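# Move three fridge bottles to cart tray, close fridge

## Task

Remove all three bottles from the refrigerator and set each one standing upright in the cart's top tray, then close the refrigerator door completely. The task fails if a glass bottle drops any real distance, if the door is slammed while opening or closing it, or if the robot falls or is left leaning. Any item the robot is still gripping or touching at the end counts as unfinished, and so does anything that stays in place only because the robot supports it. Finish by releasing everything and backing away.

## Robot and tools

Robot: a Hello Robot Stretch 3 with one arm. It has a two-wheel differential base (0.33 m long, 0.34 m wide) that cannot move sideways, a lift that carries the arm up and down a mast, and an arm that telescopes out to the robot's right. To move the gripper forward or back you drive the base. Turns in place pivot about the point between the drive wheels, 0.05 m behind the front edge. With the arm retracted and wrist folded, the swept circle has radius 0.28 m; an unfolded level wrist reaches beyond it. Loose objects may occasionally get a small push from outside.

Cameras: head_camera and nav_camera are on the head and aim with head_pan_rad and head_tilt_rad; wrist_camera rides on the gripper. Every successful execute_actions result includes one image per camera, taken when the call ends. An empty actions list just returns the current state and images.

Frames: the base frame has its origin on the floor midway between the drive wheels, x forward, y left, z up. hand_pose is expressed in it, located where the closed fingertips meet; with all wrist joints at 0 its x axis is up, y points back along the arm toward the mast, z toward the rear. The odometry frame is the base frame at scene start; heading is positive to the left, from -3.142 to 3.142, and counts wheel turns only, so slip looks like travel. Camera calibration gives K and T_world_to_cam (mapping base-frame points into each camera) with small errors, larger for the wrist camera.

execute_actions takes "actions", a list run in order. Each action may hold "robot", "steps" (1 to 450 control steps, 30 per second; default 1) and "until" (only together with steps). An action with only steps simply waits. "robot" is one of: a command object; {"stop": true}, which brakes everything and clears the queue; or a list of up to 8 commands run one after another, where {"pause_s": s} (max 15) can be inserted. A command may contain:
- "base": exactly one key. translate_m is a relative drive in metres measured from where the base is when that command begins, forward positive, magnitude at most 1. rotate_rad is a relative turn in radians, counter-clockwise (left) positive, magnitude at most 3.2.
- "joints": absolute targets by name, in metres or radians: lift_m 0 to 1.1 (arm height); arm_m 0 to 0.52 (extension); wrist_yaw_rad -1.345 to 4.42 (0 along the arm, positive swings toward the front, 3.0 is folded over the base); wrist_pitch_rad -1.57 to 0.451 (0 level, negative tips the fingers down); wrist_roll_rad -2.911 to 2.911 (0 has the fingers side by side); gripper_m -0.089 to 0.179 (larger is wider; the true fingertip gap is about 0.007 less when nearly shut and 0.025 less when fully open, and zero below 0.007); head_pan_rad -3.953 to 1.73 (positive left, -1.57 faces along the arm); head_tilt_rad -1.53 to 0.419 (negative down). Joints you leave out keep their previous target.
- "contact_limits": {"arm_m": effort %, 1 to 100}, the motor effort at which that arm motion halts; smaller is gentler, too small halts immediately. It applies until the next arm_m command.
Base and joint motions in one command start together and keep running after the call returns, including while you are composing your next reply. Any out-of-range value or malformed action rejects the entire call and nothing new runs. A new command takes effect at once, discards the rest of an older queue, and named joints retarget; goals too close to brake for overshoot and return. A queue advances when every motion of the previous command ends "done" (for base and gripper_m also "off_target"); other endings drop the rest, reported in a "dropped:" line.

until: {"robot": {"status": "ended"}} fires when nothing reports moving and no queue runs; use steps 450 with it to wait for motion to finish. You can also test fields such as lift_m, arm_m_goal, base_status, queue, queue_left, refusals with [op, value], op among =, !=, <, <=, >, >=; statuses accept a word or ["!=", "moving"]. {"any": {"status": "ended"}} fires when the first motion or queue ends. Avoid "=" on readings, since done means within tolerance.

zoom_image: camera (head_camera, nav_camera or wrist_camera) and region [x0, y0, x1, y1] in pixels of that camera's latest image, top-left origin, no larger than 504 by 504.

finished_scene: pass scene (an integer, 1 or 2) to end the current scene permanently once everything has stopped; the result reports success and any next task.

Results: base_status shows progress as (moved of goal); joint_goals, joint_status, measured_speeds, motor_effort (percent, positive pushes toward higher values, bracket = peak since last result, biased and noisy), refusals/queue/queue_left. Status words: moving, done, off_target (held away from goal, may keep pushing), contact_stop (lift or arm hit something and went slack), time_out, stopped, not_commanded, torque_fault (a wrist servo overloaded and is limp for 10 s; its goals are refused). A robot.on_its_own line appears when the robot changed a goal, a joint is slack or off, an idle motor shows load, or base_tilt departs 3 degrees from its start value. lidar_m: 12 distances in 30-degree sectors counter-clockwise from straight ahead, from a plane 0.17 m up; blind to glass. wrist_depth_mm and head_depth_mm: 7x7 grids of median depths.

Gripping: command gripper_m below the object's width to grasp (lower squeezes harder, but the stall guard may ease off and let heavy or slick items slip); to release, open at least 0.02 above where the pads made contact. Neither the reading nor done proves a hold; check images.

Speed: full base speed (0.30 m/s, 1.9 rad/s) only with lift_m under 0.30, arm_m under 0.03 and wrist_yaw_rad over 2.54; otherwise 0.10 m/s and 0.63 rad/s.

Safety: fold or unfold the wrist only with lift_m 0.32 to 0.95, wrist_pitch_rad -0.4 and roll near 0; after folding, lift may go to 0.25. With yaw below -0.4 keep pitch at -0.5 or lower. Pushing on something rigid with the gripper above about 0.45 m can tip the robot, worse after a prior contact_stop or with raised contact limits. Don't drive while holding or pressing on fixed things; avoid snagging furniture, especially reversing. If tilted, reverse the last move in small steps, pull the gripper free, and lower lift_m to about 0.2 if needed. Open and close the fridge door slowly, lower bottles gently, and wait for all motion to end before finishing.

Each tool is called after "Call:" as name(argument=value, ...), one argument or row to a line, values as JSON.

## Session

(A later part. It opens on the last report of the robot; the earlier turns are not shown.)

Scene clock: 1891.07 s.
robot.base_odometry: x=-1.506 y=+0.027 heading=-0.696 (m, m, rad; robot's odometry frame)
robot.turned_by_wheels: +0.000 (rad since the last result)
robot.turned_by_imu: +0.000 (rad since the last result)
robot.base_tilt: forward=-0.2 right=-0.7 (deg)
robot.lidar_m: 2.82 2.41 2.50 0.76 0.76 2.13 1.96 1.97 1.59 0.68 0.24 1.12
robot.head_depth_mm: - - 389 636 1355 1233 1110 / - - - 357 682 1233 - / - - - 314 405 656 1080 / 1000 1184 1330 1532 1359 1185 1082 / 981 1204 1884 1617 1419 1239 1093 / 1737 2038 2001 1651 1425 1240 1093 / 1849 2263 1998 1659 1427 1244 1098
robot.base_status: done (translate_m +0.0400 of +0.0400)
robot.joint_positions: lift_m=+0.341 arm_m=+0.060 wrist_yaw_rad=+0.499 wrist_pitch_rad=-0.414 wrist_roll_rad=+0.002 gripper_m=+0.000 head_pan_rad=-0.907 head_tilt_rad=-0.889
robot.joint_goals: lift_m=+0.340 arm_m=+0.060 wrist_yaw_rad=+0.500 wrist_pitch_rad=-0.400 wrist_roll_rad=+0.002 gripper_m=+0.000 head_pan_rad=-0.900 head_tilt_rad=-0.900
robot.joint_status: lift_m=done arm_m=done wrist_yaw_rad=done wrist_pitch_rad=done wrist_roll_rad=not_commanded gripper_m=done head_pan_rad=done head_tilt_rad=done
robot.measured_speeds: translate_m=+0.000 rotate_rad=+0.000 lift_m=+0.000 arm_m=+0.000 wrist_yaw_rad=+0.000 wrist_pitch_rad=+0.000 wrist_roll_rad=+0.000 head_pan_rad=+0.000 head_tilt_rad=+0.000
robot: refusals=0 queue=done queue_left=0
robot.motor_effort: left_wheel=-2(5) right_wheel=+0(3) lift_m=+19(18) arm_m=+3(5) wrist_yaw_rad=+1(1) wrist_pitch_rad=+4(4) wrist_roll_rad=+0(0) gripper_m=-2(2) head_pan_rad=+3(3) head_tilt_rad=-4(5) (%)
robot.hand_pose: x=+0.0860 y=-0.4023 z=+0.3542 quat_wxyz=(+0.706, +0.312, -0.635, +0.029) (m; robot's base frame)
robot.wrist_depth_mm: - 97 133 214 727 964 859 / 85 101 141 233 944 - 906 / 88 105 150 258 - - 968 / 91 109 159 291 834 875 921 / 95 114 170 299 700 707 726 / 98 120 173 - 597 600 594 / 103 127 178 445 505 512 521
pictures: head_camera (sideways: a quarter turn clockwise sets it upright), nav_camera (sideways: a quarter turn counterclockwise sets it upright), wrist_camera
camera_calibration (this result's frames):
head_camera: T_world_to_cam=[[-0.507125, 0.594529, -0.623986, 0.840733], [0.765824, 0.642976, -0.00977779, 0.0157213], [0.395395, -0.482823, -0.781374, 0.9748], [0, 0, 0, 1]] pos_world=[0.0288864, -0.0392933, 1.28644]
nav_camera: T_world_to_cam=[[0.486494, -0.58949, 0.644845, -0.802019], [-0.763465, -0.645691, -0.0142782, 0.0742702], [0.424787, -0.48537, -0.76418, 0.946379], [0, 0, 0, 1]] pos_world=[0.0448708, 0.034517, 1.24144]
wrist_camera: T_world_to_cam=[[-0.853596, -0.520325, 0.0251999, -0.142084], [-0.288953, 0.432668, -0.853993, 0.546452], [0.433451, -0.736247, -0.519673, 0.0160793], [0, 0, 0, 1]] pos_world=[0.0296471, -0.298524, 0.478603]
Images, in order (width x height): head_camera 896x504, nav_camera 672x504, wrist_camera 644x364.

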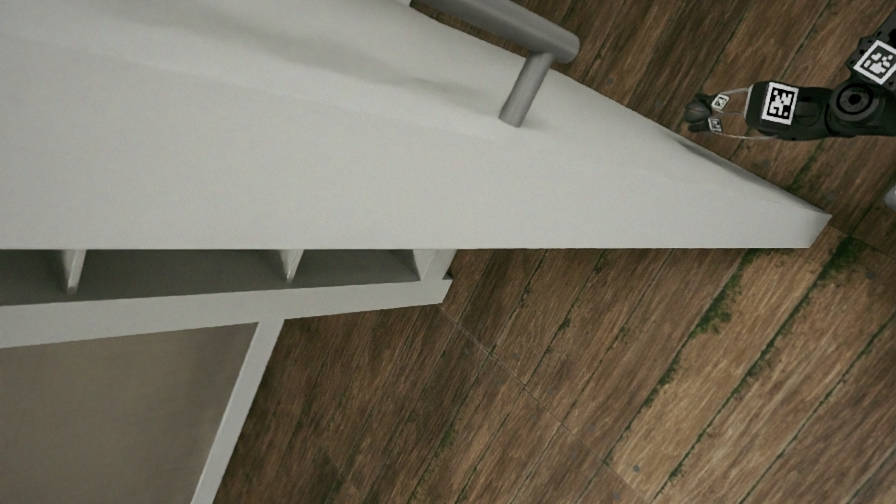

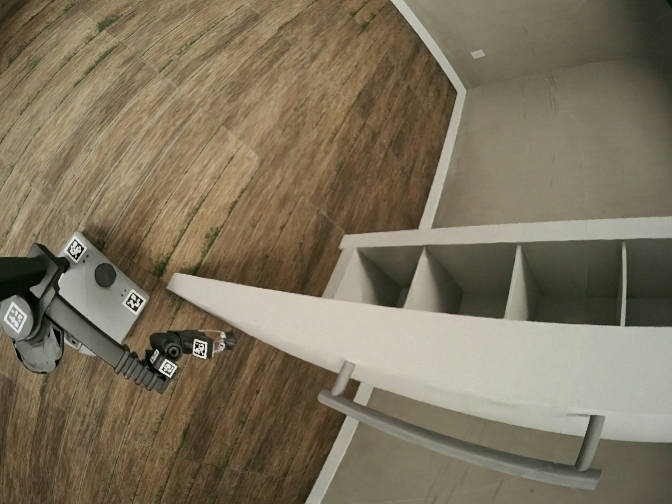

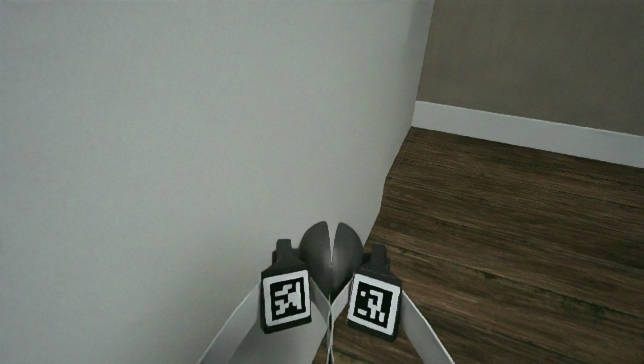

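Call:
execute_actions(
  actions=[
    {"robot":{"base":{"translate_m":0.07}},"steps":90,"until":{"robot":{"status":"ended"}}},
    {"steps":15},
  ],
)

Scene clock: 1904.07 s.
robot.base_odometry: x=-1.452 y=-0.018 heading=-0.696 (m, m, rad; robot's odometry frame)
robot.turned_by_wheels: +0.000 (rad since the last result)
robot.turned_by_imu: +0.001 (rad since the last result)
robot.base_tilt: forward=-0.2 right=-0.7 (deg)
robot.lidar_m: 2.74 2.34 2.51 0.81 0.79 2.20 2.02 2.04 1.58 0.70 0.42 0.39
robot.head_depth_mm: 432 522 662 893 1352 1242 1114 / 401 478 588 768 1105 1258 - / 374 439 530 675 920 1214 1095 / 349 406 479 600 790 1142 1095 / 318 335 418 535 704 1182 1091 / 310 356 431 1545 1420 1241 1095 / 316 2180 1993 1665 1416 1229 1098
robot.base_status: done (translate_m +0.0700 of +0.0700)
robot.joint_positions: lift_m=+0.341 arm_m=+0.060 wrist_yaw_rad=+0.498 wrist_pitch_rad=-0.421 wrist_roll_rad=+0.002 gripper_m=+0.000 head_pan_rad=-0.907 head_tilt_rad=-0.889
robot.joint_goals: lift_m=+0.340 arm_m=+0.060 wrist_yaw_rad=+0.500 wrist_pitch_rad=-0.400 wrist_roll_rad=+0.002 gripper_m=+0.000 head_pan_rad=-0.900 head_tilt_rad=-0.900
robot.joint_status: lift_m=done arm_m=done wrist_yaw_rad=done wrist_pitch_rad=done wrist_roll_rad=not_commanded gripper_m=done head_pan_rad=done head_tilt_rad=done
robot.measured_speeds: translate_m=+0.000 rotate_rad=+0.000 lift_m=+0.000 arm_m=+0.000 wrist_yaw_rad=+0.000 wrist_pitch_rad=+0.000 wrist_roll_rad=+0.000 head_pan_rad=+0.000 head_tilt_rad=+0.000
robot: refusals=0 queue=done queue_left=0
robot.motor_effort: left_wheel=-2(9) right_wheel=+0(11) lift_m=+19(18) arm_m=+3(3) wrist_yaw_rad=+1(15) wrist_pitch_rad=+6(8) wrist_roll_rad=+0(0) gripper_m=-2(5) head_pan_rad=+3(2) head_tilt_rad=-5(4) (%)
robot.hand_pose: x=+0.0855 y=-0.4016 z=+0.3526 quat_wxyz=(+0.706, +0.314, -0.634, +0.027) (m; robot's base frame)
robot.wrist_depth_mm: 187 213 254 309 399 914 861 / 197 226 270 334 445 - 916 / 209 240 289 371 506 - 946 / 221 257 315 408 574 866 891 / 233 275 343 434 681 698 717 / 251 297 361 - 587 588 603 / 267 321 401 491 508 509 508
pictures: head_camera (sideways: a quarter turn clockwise sets it upright), nav_camera (sideways: a quarter turn counterclockwise sets it upright), wrist_camera
camera_calibration (this result's frames):
head_camera: T_world_to_cam=[[-0.507137, 0.594542, -0.623965, 0.840705], [0.765823, 0.642977, -0.00977682, 0.01572], [0.395382, -0.482805, -0.781391, 0.974823], [0, 0, 0, 1]] pos_world=[0.0288862, -0.0392929, 1.28644]
nav_camera: T_world_to_cam=[[0.486506, -0.589504, 0.644823, -0.801991], [-0.763464, -0.645692, -0.0142793, 0.0742716], [0.424775, -0.485353, -0.764198, 0.946402], [0, 0, 0, 1]] pos_world=[0.0448697, 0.0345184, 1.24144]
wrist_camera: T_world_to_cam=[[-0.853818, -0.519977, 0.0248691, -0.141878], [-0.291466, 0.437921, -0.850454, 0.545789], [0.431326, -0.733382, -0.525461, 0.0193634], [0, 0, 0, 1]] pos_world=[0.0295887, -0.298585, 0.477872]
Images, in order (width x height): head_camera 896x504, nav_camera 672x504, wrist_camera 644x364.

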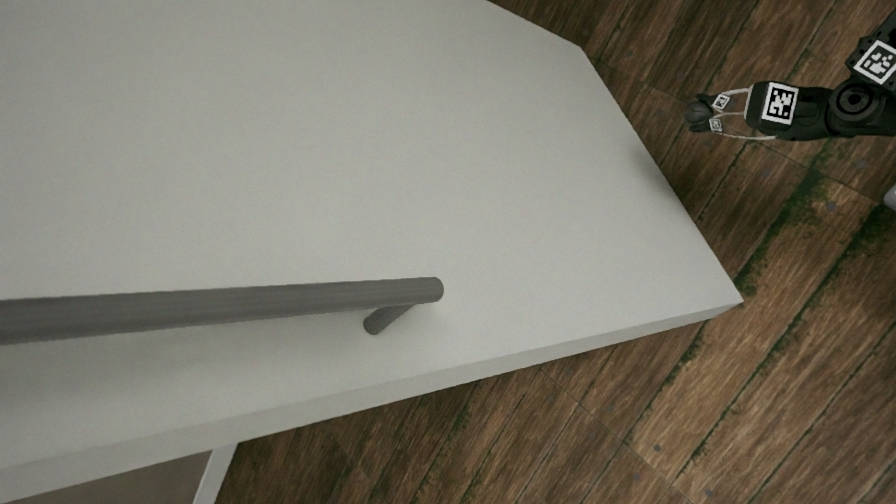

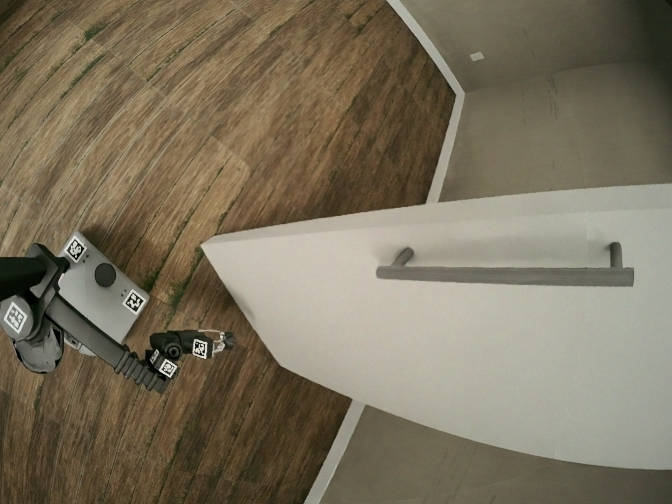

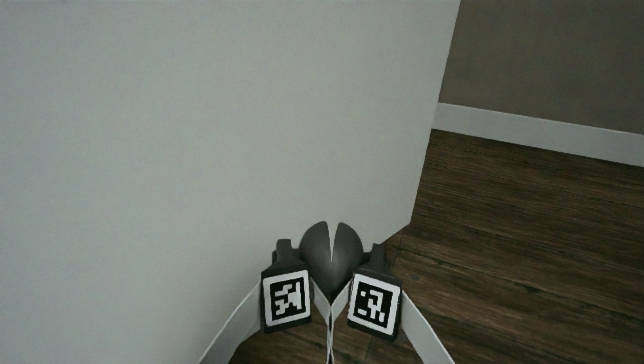

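Call:
execute_actions(
  actions=[],
)

Scene clock: 1908.00 s.
robot.base_odometry: x=-1.452 y=-0.018 heading=-0.696 (m, m, rad; robot's odometry frame)
robot.turned_by_wheels: +0.000 (rad since the last result)
robot.turned_by_imu: +0.000 (rad since the last result)
robot.base_tilt: forward=-0.2 right=-0.7 (deg)
robot.lidar_m: 2.75 2.35 2.52 0.80 0.79 2.21 2.03 2.05 1.58 0.82 0.83 1.03
robot.head_depth_mm: 690 782 894 1067 1389 1232 1113 / 727 833 967 1160 1361 1258 - / 775 894 1052 1279 1408 1236 1099 / 822 959 1143 1419 1413 1229 1095 / 881 1089 1894 1626 1407 1238 1100 / 1714 2046 2004 1673 1415 1238 1094 / 1840 2211 1993 1662 1419 1239 1098
robot.base_status: done (translate_m +0.0700 of +0.0700)
robot.joint_positions: lift_m=+0.341 arm_m=+0.060 wrist_yaw_rad=+0.498 wrist_pitch_rad=-0.421 wrist_roll_rad=+0.002 gripper_m=+0.000 head_pan_rad=-0.907 head_tilt_rad=-0.889
robot.joint_goals: lift_m=+0.340 arm_m=+0.060 wrist_yaw_rad=+0.500 wrist_pitch_rad=-0.400 wrist_roll_rad=+0.002 gripper_m=+0.000 head_pan_rad=-0.900 head_tilt_rad=-0.900
robot.joint_status: lift_m=done arm_m=done wrist_yaw_rad=done wrist_pitch_rad=done wrist_roll_rad=not_commanded gripper_m=done head_pan_rad=done head_tilt_rad=done
robot.measured_speeds: translate_m=+0.000 rotate_rad=+0.000 lift_m=+0.000 arm_m=+0.000 wrist_yaw_rad=+0.000 wrist_pitch_rad=+0.000 wrist_roll_rad=+0.000 head_pan_rad=+0.000 head_tilt_rad=+0.000
robot: refusals=0 queue=done queue_left=0
robot.motor_effort: left_wheel=-2(2) right_wheel=+0(0) lift_m=+19(18) arm_m=+2(2) wrist_yaw_rad=+1(1) wrist_pitch_rad=+6(6) wrist_roll_rad=+0(0) gripper_m=-2(2) head_pan_rad=+3(3) head_tilt_rad=-5(5) (%)
robot.hand_pose: x=+0.0855 y=-0.4016 z=+0.3526 quat_wxyz=(+0.706, +0.314, -0.634, +0.027) (m; robot's base frame)
robot.wrist_depth_mm: - 637 567 511 477 951 843 / - 716 618 550 516 - 907 / - 957 687 602 577 - 966 / 807 827 758 669 786 868 890 / 660 679 679 714 695 706 716 / 562 580 583 - 592 589 600 / 491 498 496 491 496 504 514
pictures: head_camera (sideways: a quarter turn clockwise sets it upright), nav_camera (sideways: a quarter turn counterclockwise sets it upright), wrist_camera
camera_calibration (this result's frames):
head_camera: T_world_to_cam=[[-0.507137, 0.594542, -0.623964, 0.840705], [0.765823, 0.642977, -0.00977682, 0.01572], [0.395382, -0.482805, -0.781392, 0.974823], [0, 0, 0, 1]] pos_world=[0.0288862, -0.0392929, 1.28644]
nav_camera: T_world_to_cam=[[0.486506, -0.589504, 0.644823, -0.801991], [-0.763464, -0.645692, -0.0142793, 0.0742716], [0.424775, -0.485352, -0.764199, 0.946402], [0, 0, 0, 1]] pos_world=[0.0448697, 0.0345184, 1.24144]
wrist_camera: T_world_to_cam=[[-0.853818, -0.519977, 0.024869, -0.141878], [-0.291466, 0.437921, -0.850454, 0.545789], [0.431326, -0.733382, -0.525461, 0.0193635], [0, 0, 0, 1]] pos_world=[0.0295887, -0.298585, 0.477872]
Images, in order (width x height): head_camera 896x504, nav_camera 672x504, wrist_camera 644x364.

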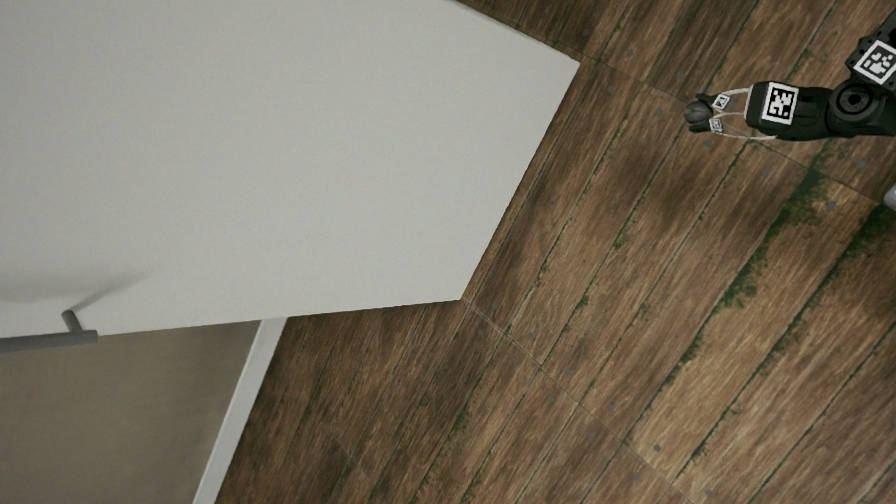

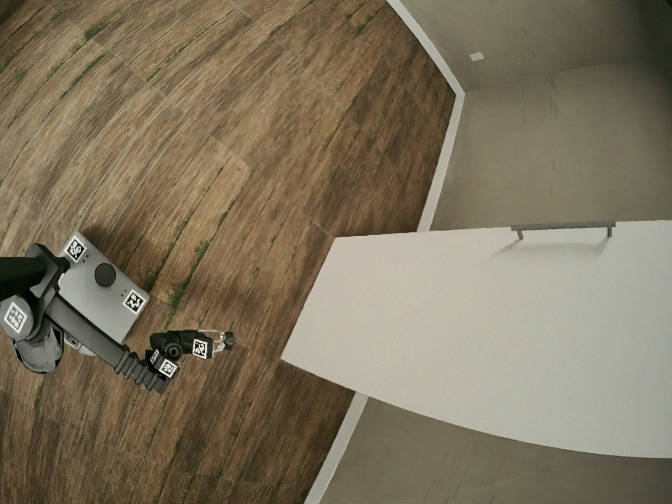

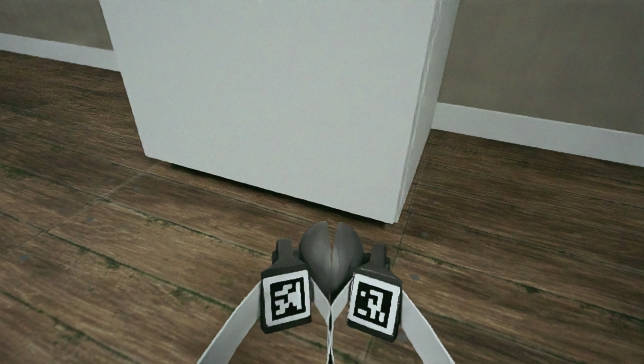

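Call:
execute_actions(
  actions=[],
)

Scene clock: 1913.80 s.
robot.base_odometry: x=-1.452 y=-0.018 heading=-0.696 (m, m, rad; robot's odometry frame)
robot.turned_by_wheels: +0.000 (rad since the last result)
robot.turned_by_imu: +0.000 (rad since the last result)
robot.base_tilt: forward=-0.2 right=-0.7 (deg)
robot.lidar_m: 2.75 2.35 2.52 0.81 0.79 2.21 2.03 2.04 1.58 0.82 0.82 1.03
robot.head_depth_mm: 687 779 898 1072 1379 1231 1110 / 731 836 973 1154 1350 1263 - / 773 892 1050 1273 1414 1230 1099 / 825 958 1141 1413 1415 1239 1104 / 884 1081 1883 1619 1430 1245 1095 / 1703 2014 2003 1656 1419 1244 1103 / 1839 2227 1996 1657 1431 1237 1097
robot.base_status: done (translate_m +0.0700 of +0.0700)
robot.joint_positions: lift_m=+0.341 arm_m=+0.060 wrist_yaw_rad=+0.498 wrist_pitch_rad=-0.421 wrist_roll_rad=+0.002 gripper_m=+0.000 head_pan_rad=-0.907 head_tilt_rad=-0.889
robot.joint_goals: lift_m=+0.340 arm_m=+0.060 wrist_yaw_rad=+0.500 wrist_pitch_rad=-0.400 wrist_roll_rad=+0.002 gripper_m=+0.000 head_pan_rad=-0.900 head_tilt_rad=-0.900
robot.joint_status: lift_m=done arm_m=done wrist_yaw_rad=done wrist_pitch_rad=done wrist_roll_rad=not_commanded gripper_m=done head_pan_rad=done head_tilt_rad=done
robot.measured_speeds: translate_m=+0.000 rotate_rad=+0.000 lift_m=+0.000 arm_m=+0.000 wrist_yaw_rad=+0.000 wrist_pitch_rad=+0.000 wrist_roll_rad=+0.000 head_pan_rad=+0.000 head_tilt_rad=+0.000
robot: refusals=0 queue=done queue_left=0
robot.motor_effort: left_wheel=-2(1) right_wheel=+0(0) lift_m=+18(18) arm_m=+3(2) wrist_yaw_rad=+1(1) wrist_pitch_rad=+6(6) wrist_roll_rad=+0(0) gripper_m=-2(2) head_pan_rad=+3(3) head_tilt_rad=-4(5) (%)
robot.hand_pose: x=+0.0855 y=-0.4016 z=+0.3526 quat_wxyz=(+0.706, +0.314, -0.634, +0.027) (m; robot's base frame)
robot.wrist_depth_mm: - 654 575 511 476 941 843 / - 705 609 556 514 - 904 / - 953 676 608 580 - 934 / 808 805 769 663 771 889 894 / 657 671 686 712 707 697 721 / 566 568 576 - 575 587 594 / 494 489 493 498 495 511 513
pictures: head_camera (sideways: a quarter turn clockwise sets it upright), nav_camera (sideways: a quarter turn counterclockwise sets it upright), wrist_camera
camera_calibration (this result's frames):
head_camera: T_world_to_cam=[[-0.507137, 0.594542, -0.623965, 0.840705], [0.765823, 0.642977, -0.00977682, 0.01572], [0.395382, -0.482805, -0.781391, 0.974823], [0, 0, 0, 1]] pos_world=[0.0288862, -0.0392929, 1.28644]
nav_camera: T_world_to_cam=[[0.486506, -0.589504, 0.644823, -0.801991], [-0.763464, -0.645692, -0.0142793, 0.0742716], [0.424775, -0.485353, -0.764198, 0.946402], [0, 0, 0, 1]] pos_world=[0.0448697, 0.0345184, 1.24144]
wrist_camera: T_world_to_cam=[[-0.853818, -0.519977, 0.0248691, -0.141878], [-0.291466, 0.437921, -0.850454, 0.545789], [0.431326, -0.733382, -0.525461, 0.0193635], [0, 0, 0, 1]] pos_world=[0.0295887, -0.298585, 0.477872]
Images, in order (width x height): head_camera 896x504, nav_camera 672x504, wrist_camera 644x364.

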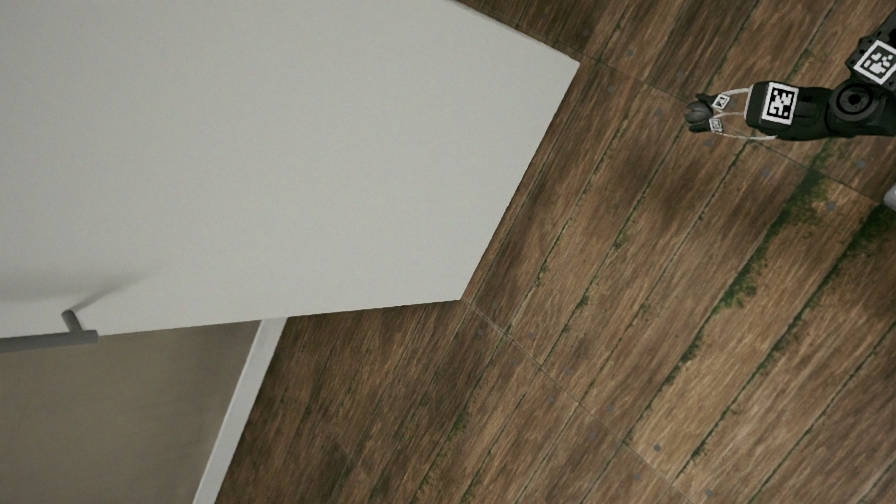

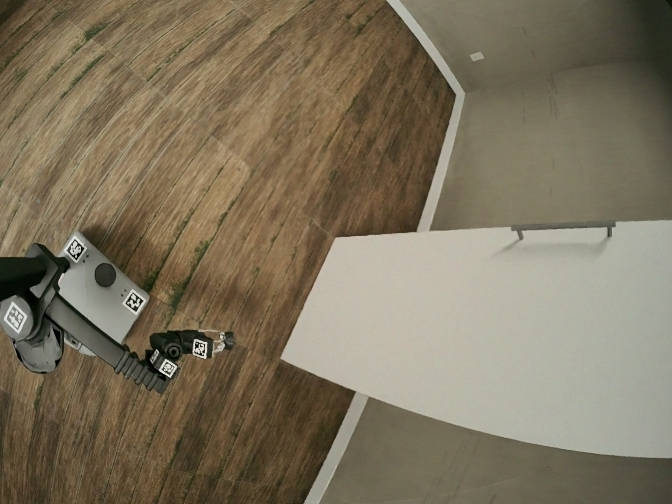

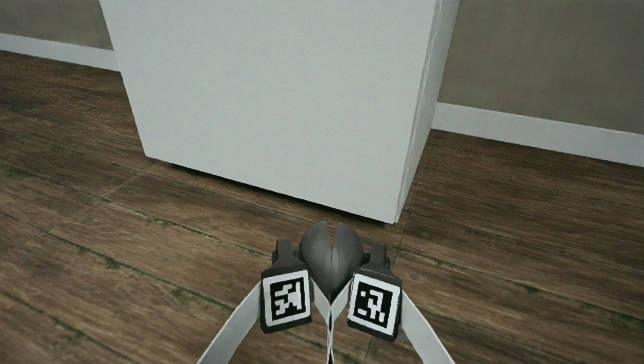

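Call:
zoom_image(
  camera="head_camera",
  region=[400, 20, 720, 340],
)

Call:
zoom_image(
  camera="wrist_camera",
  region=[80, 0, 500, 260],
)

Region (400, 20, 720, 340) of head_camera's 896x504 image, scaled by 1.575, with more detail than that image has.

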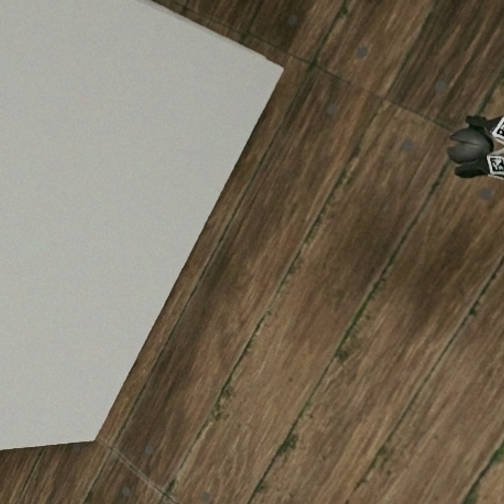

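Region (80, 0, 500, 260) of wrist_camera's 644x364 image, scaled by 1.200; it fills the top 312 rows of this view, and the rest is white.

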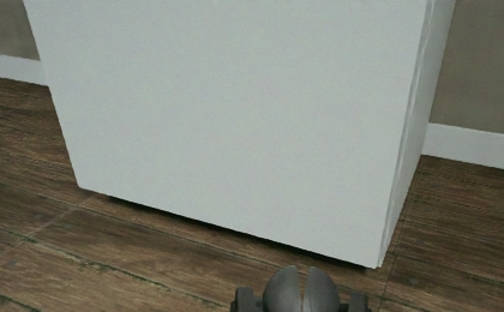

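Call:
execute_actions(
  actions=[],
)

Scene clock: 2004.50 s.
robot.base_odometry: x=-1.452 y=-0.018 heading=-0.696 (m, m, rad; robot's odometry frame)
robot.turned_by_wheels: +0.000 (rad since the last result)
robot.turned_by_imu: +0.000 (rad since the last result)
robot.base_tilt: forward=-0.2 right=-0.7 (deg)
robot.lidar_m: 2.75 2.35 2.51 0.81 0.79 2.20 2.03 2.04 1.57 0.82 0.82 1.03
robot.head_depth_mm: 690 779 899 1071 1392 1232 1112 / 729 835 967 1156 1359 1259 - / 774 894 1043 1273 1410 1237 1096 / 821 962 1144 1411 1424 1238 1097 / 882 1092 1887 1610 1417 1244 1095 / 1712 2036 1986 1651 1422 1236 1096 / 1848 2238 2010 1662 1421 1235 1102
robot.base_status: done (translate_m +0.0700 of +0.0700)
robot.joint_positions: lift_m=+0.341 arm_m=+0.060 wrist_yaw_rad=+0.498 wrist_pitch_rad=-0.421 wrist_roll_rad=+0.002 gripper_m=+0.000 head_pan_rad=-0.907 head_tilt_rad=-0.889
robot.joint_goals: lift_m=+0.340 arm_m=+0.060 wrist_yaw_rad=+0.500 wrist_pitch_rad=-0.400 wrist_roll_rad=+0.002 gripper_m=+0.000 head_pan_rad=-0.900 head_tilt_rad=-0.900
robot.joint_status: lift_m=done arm_m=done wrist_yaw_rad=done wrist_pitch_rad=done wrist_roll_rad=not_commanded gripper_m=done head_pan_rad=done head_tilt_rad=done
robot.measured_speeds: translate_m=+0.000 rotate_rad=+0.000 lift_m=+0.000 arm_m=+0.000 wrist_yaw_rad=+0.000 wrist_pitch_rad=+0.000 wrist_roll_rad=+0.000 head_pan_rad=+0.000 head_tilt_rad=+0.000
robot: refusals=0 queue=done queue_left=0
robot.motor_effort: left_wheel=-2(1) right_wheel=+0(0) lift_m=+18(18) arm_m=+3(3) wrist_yaw_rad=+1(1) wrist_pitch_rad=+6(6) wrist_roll_rad=+0(0) gripper_m=-2(2) head_pan_rad=+3(3) head_tilt_rad=-4(4) (%)
robot.hand_pose: x=+0.0855 y=-0.4016 z=+0.3526 quat_wxyz=(+0.706, +0.314, -0.634, +0.027) (m; robot's base frame)
robot.wrist_depth_mm: - 646 570 512 472 921 856 / - 705 616 552 520 - 925 / - 926 679 610 583 - 949 / 803 820 770 663 782 863 863 / 661 669 681 717 693 709 713 / 567 570 572 - 588 591 594 / 489 495 505 483 496 516 512
pictures: head_camera (sideways: a quarter turn clockwise sets it upright), nav_camera (sideways: a quarter turn counterclockwise sets it upright), wrist_camera
camera_calibration (this result's frames):
head_camera: T_world_to_cam=[[-0.507137, 0.594542, -0.623965, 0.840705], [0.765823, 0.642977, -0.00977682, 0.01572], [0.395382, -0.482805, -0.781391, 0.974823], [0, 0, 0, 1]] pos_world=[0.0288862, -0.0392929, 1.28644]
nav_camera: T_world_to_cam=[[0.486506, -0.589504, 0.644823, -0.801991], [-0.763464, -0.645692, -0.0142793, 0.0742716], [0.424775, -0.485353, -0.764198, 0.946402], [0, 0, 0, 1]] pos_world=[0.0448697, 0.0345184, 1.24144]
wrist_camera: T_world_to_cam=[[-0.853818, -0.519977, 0.0248691, -0.141878], [-0.291466, 0.437921, -0.850454, 0.545789], [0.431326, -0.733382, -0.525461, 0.0193635], [0, 0, 0, 1]] pos_world=[0.0295887, -0.298585, 0.477872]
Images, in order (width x height): head_camera 896x504, nav_camera 672x504, wrist_camera 644x364.

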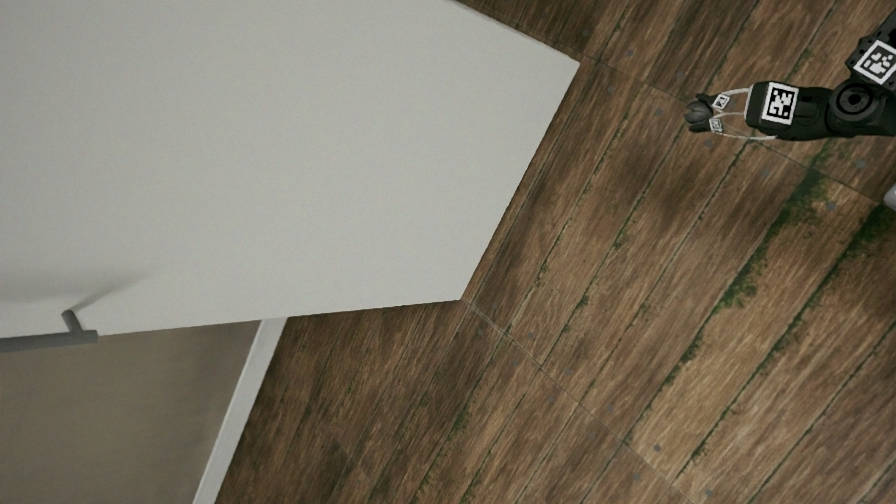

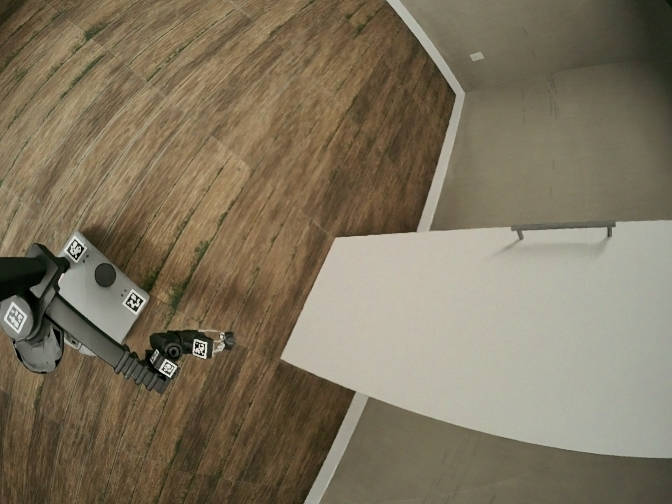

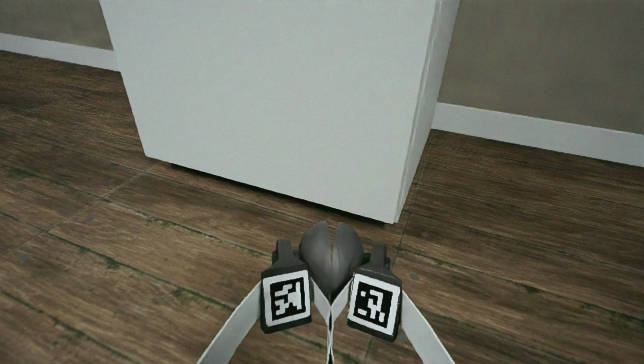

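Call:
zoom_image(
  camera="wrist_camera",
  region=[330, 0, 644, 240],
)

Call:
zoom_image(
  camera="wrist_camera",
  region=[0, 0, 330, 240],
)

Call:
zoom_image(
  camera="nav_camera",
  region=[270, 150, 672, 480],
)

Region (330, 0, 644, 240) of wrist_camera's 644x364 image, scaled by 1.605; it fills the top 385 rows of this view, and the rest is white.

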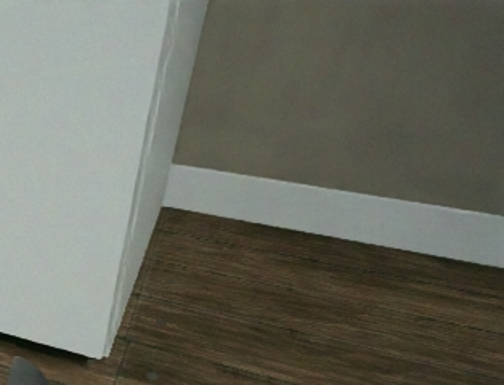

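Region (0, 0, 330, 240) of wrist_camera's 644x364 image, scaled by 1.527; it fills the top 367 rows of this view, and the rest is white.

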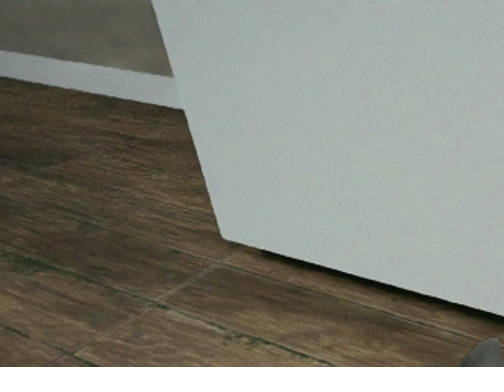

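Region (270, 150, 672, 480) of nav_camera's 672x504 image, scaled by 1.254, with more detail than that image has; it fills the top 414 rows of this view, and the rest is white.

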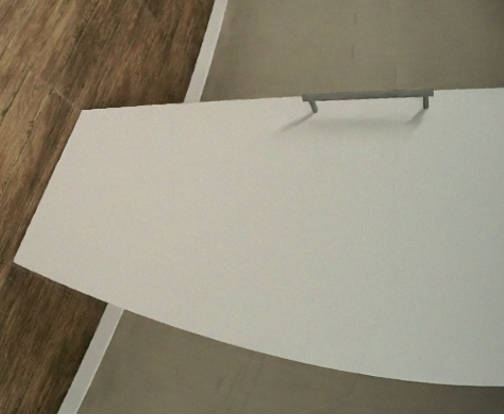

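Call:
zoom_image(
  camera="head_camera",
  region=[160, 260, 500, 504],
)

Call:
zoom_image(
  camera="head_camera",
  region=[420, 0, 720, 200],
)

Region (160, 260, 500, 504) of head_camera's 896x504 image, scaled by 1.482, with more detail than that image has; it fills the top 362 rows of this view, and the rest is white.

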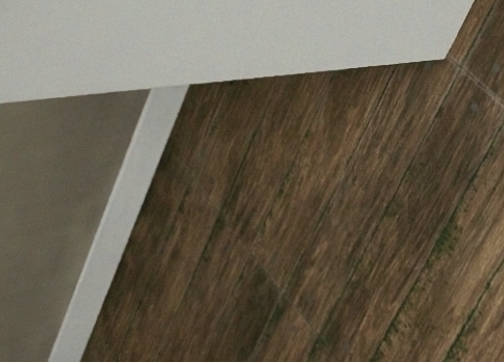

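Region (420, 0, 720, 200) of head_camera's 896x504 image, scaled by 1.680, with more detail than that image has.

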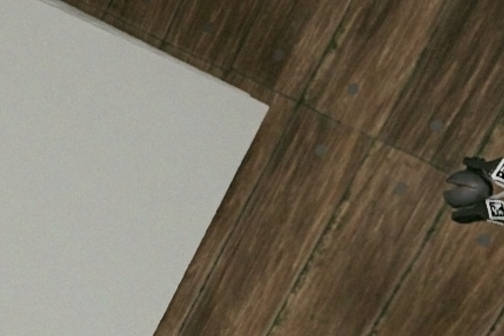

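Call:
execute_actions(
  actions=[
    {"robot": {"base": {"translate_m": 0.45}, "joints": {"arm_m": 0.29, "wrist_yaw_rad": 0.0, "head_pan_rad": -3.9, "head_tilt_rad": -0.5}}, "steps": 300, "until": {"robot": {"status": "ended"}}},
  ],
)

Scene clock: 2130.23 s.
robot.base_odometry: x=-1.107 y=-0.306 heading=-0.696 (m, m, rad; robot's odometry frame)
robot.turned_by_wheels: +0.000 (rad since the last result)
robot.turned_by_imu: +0.001 (rad since the last result)
robot.base_tilt: forward=-0.1 right=-0.7 (deg)
robot.lidar_m: 2.30 1.94 2.59 2.39 1.02 1.03 2.47 2.31 0.82 0.75 0.76 1.73
robot.head_depth_mm: - - - - - - - / 2240 2413 1571 1127 - - - / 2418 2591 2780 1135 1321 1463 1279 / 2615 2849 3134 2713 1959 1504 1275 / 2731 2976 3261 2709 1957 1547 1270 / 2518 2717 2938 2664 1969 1543 1268 / 2300 2467 2643 2703 1956 1547 1264
robot.base_status: done (translate_m +0.4500 of +0.4500)
robot.joint_positions: lift_m=+0.341 arm_m=+0.290 wrist_yaw_rad=+0.001 wrist_pitch_rad=-0.420 wrist_roll_rad=+0.002 gripper_m=+0.000 head_pan_rad=-3.893 head_tilt_rad=-0.508
robot.joint_goals: lift_m=+0.340 arm_m=+0.290 wrist_yaw_rad=+0.000 wrist_pitch_rad=-0.400 wrist_roll_rad=+0.002 gripper_m=+0.000 head_pan_rad=-3.900 head_tilt_rad=-0.500
robot.joint_status: lift_m=done arm_m=done wrist_yaw_rad=done wrist_pitch_rad=done wrist_roll_rad=not_commanded gripper_m=done head_pan_rad=done head_tilt_rad=done
robot.measured_speeds: translate_m=+0.000 rotate_rad=+0.000 lift_m=+0.000 arm_m=+0.000 wrist_yaw_rad=+0.000 wrist_pitch_rad=+0.000 wrist_roll_rad=+0.000 head_pan_rad=+0.000 head_tilt_rad=+0.000
robot: refusals=0 queue=done queue_left=0
robot.motor_effort: left_wheel=-2(5) right_wheel=+0(3) lift_m=+18(18) arm_m=+3(4) wrist_yaw_rad=-1(3) wrist_pitch_rad=+6(6) wrist_roll_rad=+0(0) gripper_m=-2(2) head_pan_rad=-3(35) head_tilt_rad=+3(23) (%)
robot.hand_pose: x=-0.0213 y=-0.6588 z=+0.3528 quat_wxyz=(+0.691, +0.148, -0.692, -0.148) (m; robot's base frame)
robot.wrist_depth_mm: 188 192 197 201 207 213 218 / 203 206 214 219 226 231 238 / 219 227 232 239 247 255 263 / 240 246 256 266 274 283 294 / 265 273 285 287 304 319 343 / 297 306 314 - 346 362 584 / 335 347 368 392 407 430 517
pictures: head_camera (sideways: a quarter turn clockwise sets it upright), nav_camera (sideways: a quarter turn counterclockwise sets it upright), wrist_camera
camera_calibration (this result's frames):
head_camera: T_world_to_cam=[[0.382306, -0.311852, -0.869822, 1.15573], [-0.6614, -0.749713, -0.0219098, 0.0402299], [-0.645284, 0.583677, -0.492879, 0.60588], [0, 0, 0, 1]] pos_world=[-0.0242712, 0.036941, 1.30479]
nav_camera: T_world_to_cam=[[-0.356344, 0.305589, 0.882969, -1.10727], [0.652291, 0.757968, 0.000921245, 0.0458494], [-0.66898, 0.576281, -0.469431, 0.569629], [0, 0, 0, 1]] pos_world=[-0.0434069, -0.0246481, 1.24505]
wrist_camera: T_world_to_cam=[[-0.998434, -0.0500918, 0.0249106, -0.0603027], [-0.0474778, 0.52318, -0.850899, 0.688988], [0.0295904, -0.850749, -0.524739, -0.209245], [0, 0, 0, 1]] pos_world=[-0.021305, -0.541501, 0.477963]
Images, in order (width x height): head_camera 896x504, nav_camera 672x504, wrist_camera 644x364.

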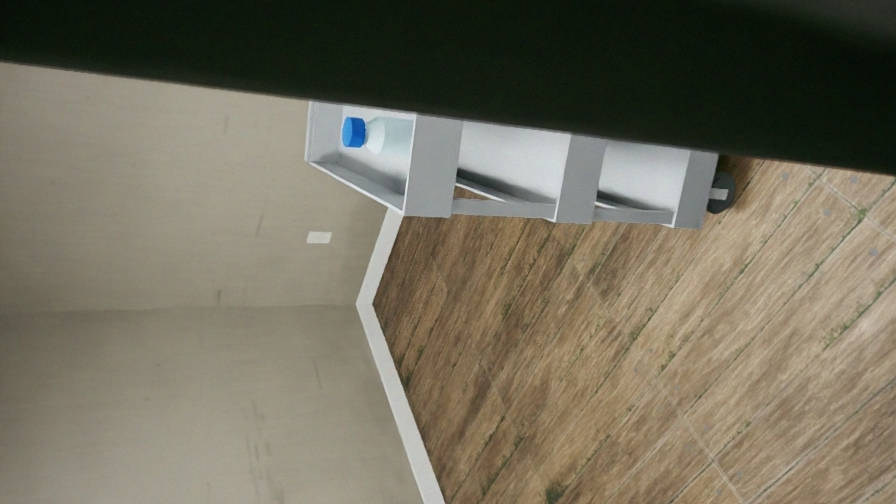

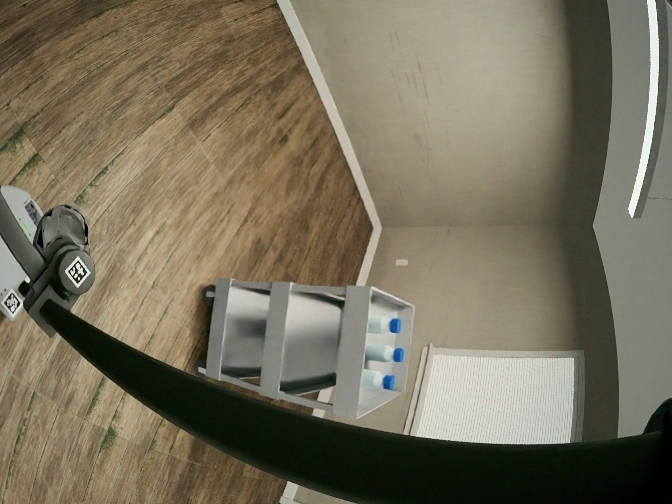

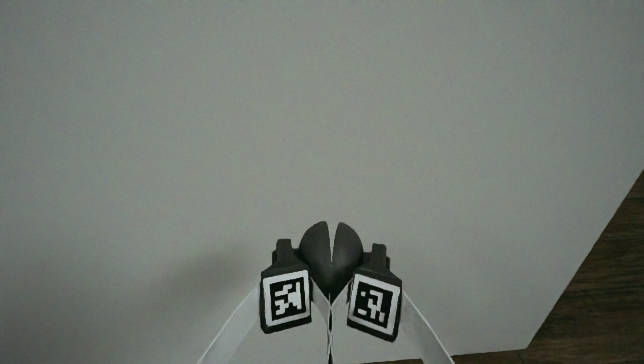

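Call:
execute_actions(
  actions=[
    {"robot": {"joints": {"arm_m": 0.405}, "contact_limits": {"arm_m": 14}}, "steps": 120, "until": {"robot": {"arm_m_status": ["!=", "moving"]}}},
  ],
)

Scene clock: 2154.20 s.
robot.base_odometry: x=-1.107 y=-0.306 heading=-0.696 (m, m, rad; robot's odometry frame)
robot.turned_by_wheels: +0.000 (rad since the last result)
robot.turned_by_imu: +0.001 (rad since the last result)
robot.base_tilt: forward=-0.2 right=-0.7 (deg)
robot.lidar_m: 2.30 1.93 2.59 2.39 1.01 1.03 2.47 2.32 0.82 0.75 0.76 1.73
robot.head_depth_mm: - - - - - - - / 2246 2430 1586 1121 - - - / 2437 2603 2715 1134 1328 1458 1273 / 2610 2856 3084 2692 1985 1492 1287 / 2766 2958 3209 2699 1969 1552 1275 / 2500 2715 2921 2688 1958 1544 1275 / 2323 2462 2655 2691 1952 1533 1275
robot.base_status: done (translate_m +0.4500 of +0.4500)
robot.joint_positions: lift_m=+0.341 arm_m=+0.381 wrist_yaw_rad=+0.007 wrist_pitch_rad=-0.433 wrist_roll_rad=+0.002 gripper_m=+0.000 head_pan_rad=-3.893 head_tilt_rad=-0.507
robot.joint_goals: lift_m=+0.340 arm_m=+0.381 wrist_yaw_rad=+0.000 wrist_pitch_rad=-0.400 wrist_roll_rad=+0.002 gripper_m=+0.000 head_pan_rad=-3.900 head_tilt_rad=-0.500
robot.joint_status: lift_m=done arm_m=contact_stop wrist_yaw_rad=done wrist_pitch_rad=done wrist_roll_rad=not_commanded gripper_m=done head_pan_rad=done head_tilt_rad=done
robot.measured_speeds: translate_m=+0.000 rotate_rad=+0.001 lift_m=+0.000 arm_m=-0.007 wrist_yaw_rad=+0.000 wrist_pitch_rad=+0.000 wrist_roll_rad=+0.000 head_pan_rad=+0.000 head_tilt_rad=+0.000
robot: refusals=0 queue=dropped queue_left=0
robot.on_its_own: arm_m is slack since a contact_stop, until your next command for it (your +0.405 is given up)
robot.motor_effort: left_wheel=+2(2) right_wheel=-2(3) lift_m=+19(18) arm_m=+9(14) wrist_yaw_rad=-4(6) wrist_pitch_rad=+10(13) wrist_roll_rad=+0(0) gripper_m=-2(2) head_pan_rad=-2(3) head_tilt_rad=+3(3) (%)
robot.contact_limits: arm_m 14 (drawing in: default 34, maximum 55; extending or still: default 45, maximum 74)
robot.hand_pose: x=-0.0201 y=-0.7480 z=+0.3500 quat_wxyz=(+0.691, +0.154, -0.690, -0.150) (m; robot's base frame)
robot.wrist_depth_mm: 112 114 117 119 123 126 129 / 121 124 126 130 134 137 141 / 132 135 138 143 147 151 155 / 145 148 153 158 163 168 174 / 160 165 171 171 182 190 197 / 181 185 189 - 207 218 226 / 203 212 223 235 246 254 268
pictures: head_camera (sideways: a quarter turn clockwise sets it upright), nav_camera (sideways: a quarter turn counterclockwise sets it upright), wrist_camera
camera_calibration (this result's frames):
head_camera: T_world_to_cam=[[0.381981, -0.311597, -0.870056, 1.15604], [-0.661461, -0.749659, -0.0219233, 0.0402478], [-0.645414, 0.583883, -0.492465, 0.605342], [0, 0, 0, 1]] pos_world=[-0.0242675, 0.0369422, 1.30481]
nav_camera: T_world_to_cam=[[-0.356015, 0.305328, 0.883192, -1.10757], [0.652346, 0.757921, 0.000940596, 0.0458239], [-0.669103, 0.576481, -0.46901, 0.569083], [0, 0, 0, 1]] pos_world=[-0.0434284, -0.0246261, 1.24506]
wrist_camera: T_world_to_cam=[[-0.998146, -0.0558004, 0.0243012, -0.0675523], [-0.0503773, 0.533424, -0.844346, 0.73867], [0.0341521, -0.844005, -0.535246, -0.277809], [0, 0, 0, 1]] pos_world=[-0.0207271, -0.632266, 0.476639]
Images, in order (width x height): head_camera 896x504, nav_camera 672x504, wrist_camera 644x364.

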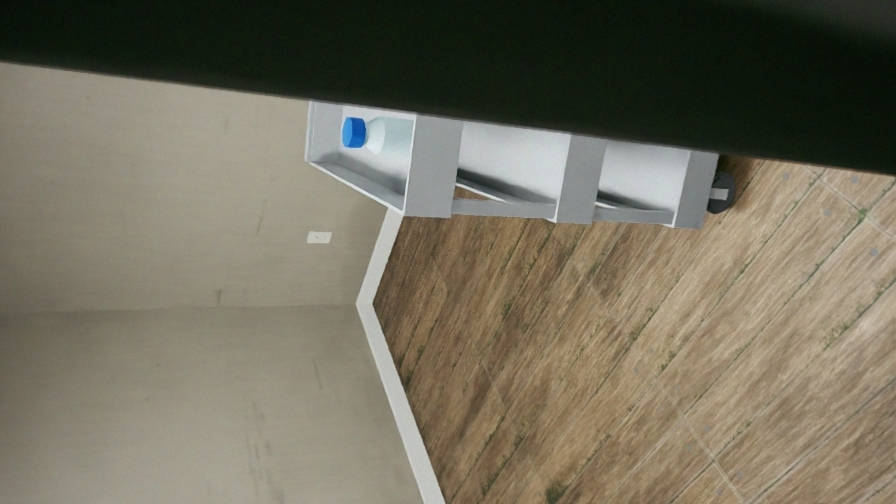

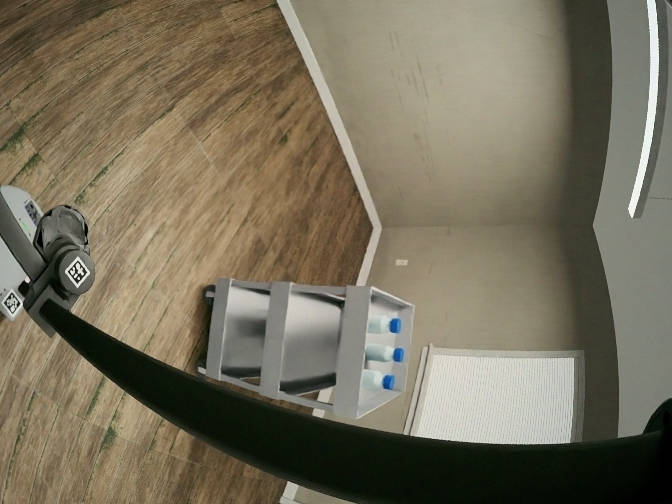

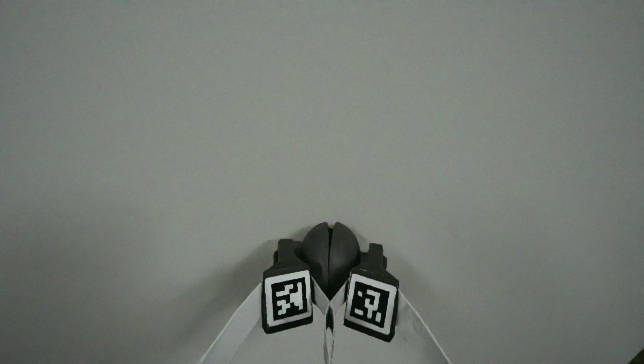

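Call:
execute_actions(
  actions=[
    {"robot": {"joints": {"arm_m": 0.05, "head_pan_rad": -1.4, "head_tilt_rad": -0.8}}, "steps": 240, "until": {"robot": {"status": "ended"}}},
  ],
)

Scene clock: 2170.30 s.
robot.base_odometry: x=-1.107 y=-0.306 heading=-0.696 (m, m, rad; robot's odometry frame)
robot.turned_by_wheels: +0.000 (rad since the last result)
robot.turned_by_imu: +0.000 (rad since the last result)
robot.base_tilt: forward=-0.2 right=-0.7 (deg)
robot.lidar_m: 2.30 1.94 2.58 2.39 1.02 1.04 2.47 2.31 0.82 0.75 0.76 1.74
robot.head_depth_mm: 604 687 796 951 1173 1281 1121 / 608 694 807 962 1186 1298 1131 / 613 696 812 970 1199 1301 1165 / 617 705 821 980 1214 1284 1127 / 622 710 830 989 1279 1280 1122 / 612 732 1536 1773 1517 1290 1128 / 1175 1354 1592 1769 1506 1294 1121
robot.base_status: done (translate_m +0.4500 of +0.4500)
robot.joint_positions: lift_m=+0.341 arm_m=+0.050 wrist_yaw_rad=+0.001 wrist_pitch_rad=-0.420 wrist_roll_rad=+0.002 gripper_m=+0.000 head_pan_rad=-1.407 head_tilt_rad=-0.790
robot.joint_goals: lift_m=+0.340 arm_m=+0.050 wrist_yaw_rad=+0.000 wrist_pitch_rad=-0.400 wrist_roll_rad=+0.002 gripper_m=+0.000 head_pan_rad=-1.400 head_tilt_rad=-0.800
robot.joint_status: lift_m=done arm_m=done wrist_yaw_rad=done wrist_pitch_rad=done wrist_roll_rad=not_commanded gripper_m=done head_pan_rad=done head_tilt_rad=done
robot.measured_speeds: translate_m=+0.000 rotate_rad=+0.000 lift_m=+0.000 arm_m=+0.000 wrist_yaw_rad=+0.000 wrist_pitch_rad=+0.000 wrist_roll_rad=+0.000 head_pan_rad=+0.000 head_tilt_rad=+0.000
robot: refusals=0 queue=done queue_left=0
robot.motor_effort: left_wheel=-1(1) right_wheel=+0(2) lift_m=+18(19) arm_m=-5(5) wrist_yaw_rad=-1(4) wrist_pitch_rad=+6(9) wrist_roll_rad=+0(0) gripper_m=-2(2) head_pan_rad=+3(35) head_tilt_rad=-4(22) (%)
robot.hand_pose: x=-0.0213 y=-0.4193 z=+0.3528 quat_wxyz=(+0.691, +0.148, -0.692, -0.148) (m; robot's base frame)
robot.wrist_depth_mm: 392 401 406 417 425 444 - / 964 429 442 456 464 486 - / - 467 483 489 513 - - / 820 514 537 538 568 843 881 / 670 583 584 584 649 697 705 / 570 571 578 - 587 594 594 / 490 491 502 485 500 506 519
pictures: head_camera (sideways: a quarter turn clockwise sets it upright), nav_camera (sideways: a quarter turn counterclockwise sets it upright), wrist_camera
camera_calibration (this result's frames):
head_camera: T_world_to_cam=[[-0.149214, 0.700439, -0.69794, 0.934915], [0.980555, 0.195804, -0.0131296, 0.0187766], [0.127463, -0.686328, -0.716036, 0.891467], [0, 0, 0, 1]] pos_world=[0.00746163, -0.046688, 1.29108]
nav_camera: T_world_to_cam=[[0.133205, -0.684173, 0.717052, -0.893957], [-0.979403, -0.201642, -0.0104548, 0.0706114], [0.151741, -0.70089, -0.696942, 0.860601], [0, 0, 0, 1]] pos_world=[0.0576485, 0.00580311, 1.24154]
wrist_camera: T_world_to_cam=[[-0.998435, -0.0500818, 0.0249017, -0.0482987], [-0.0474701, 0.523327, -0.850809, 0.563664], [0.0295783, -0.850659, -0.524885, -0.00538843], [0, 0, 0, 1]] pos_world=[-0.0213065, -0.301983, 0.477944]
Images, in order (width x height): head_camera 896x504, nav_camera 672x504, wrist_camera 644x364.

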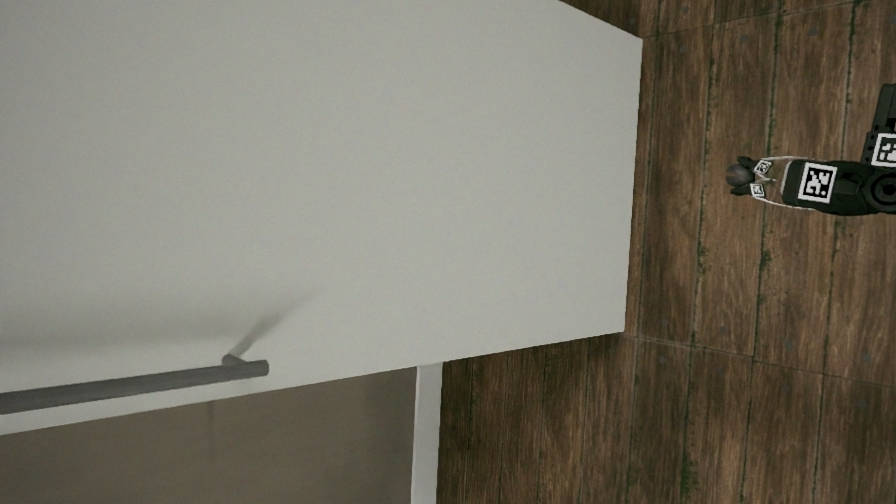

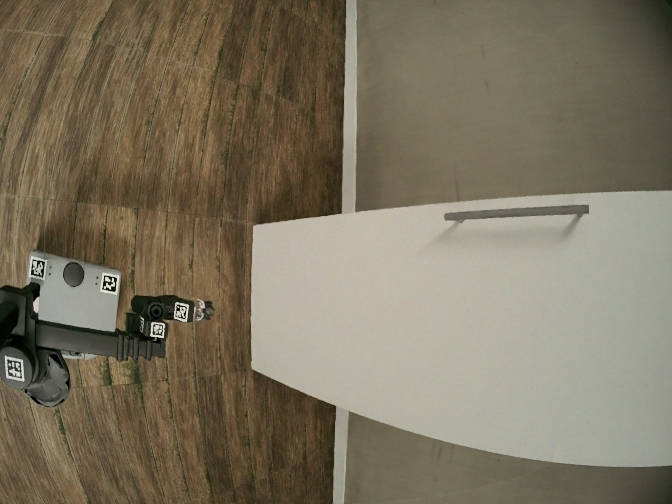

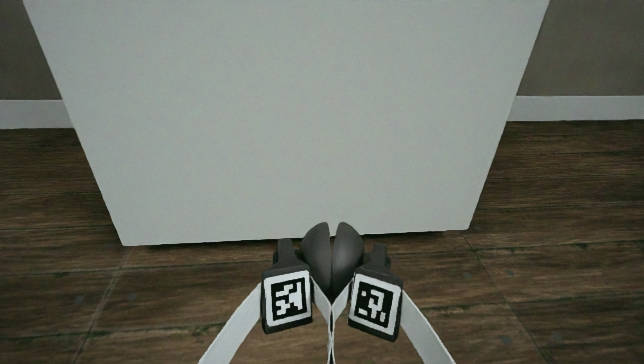

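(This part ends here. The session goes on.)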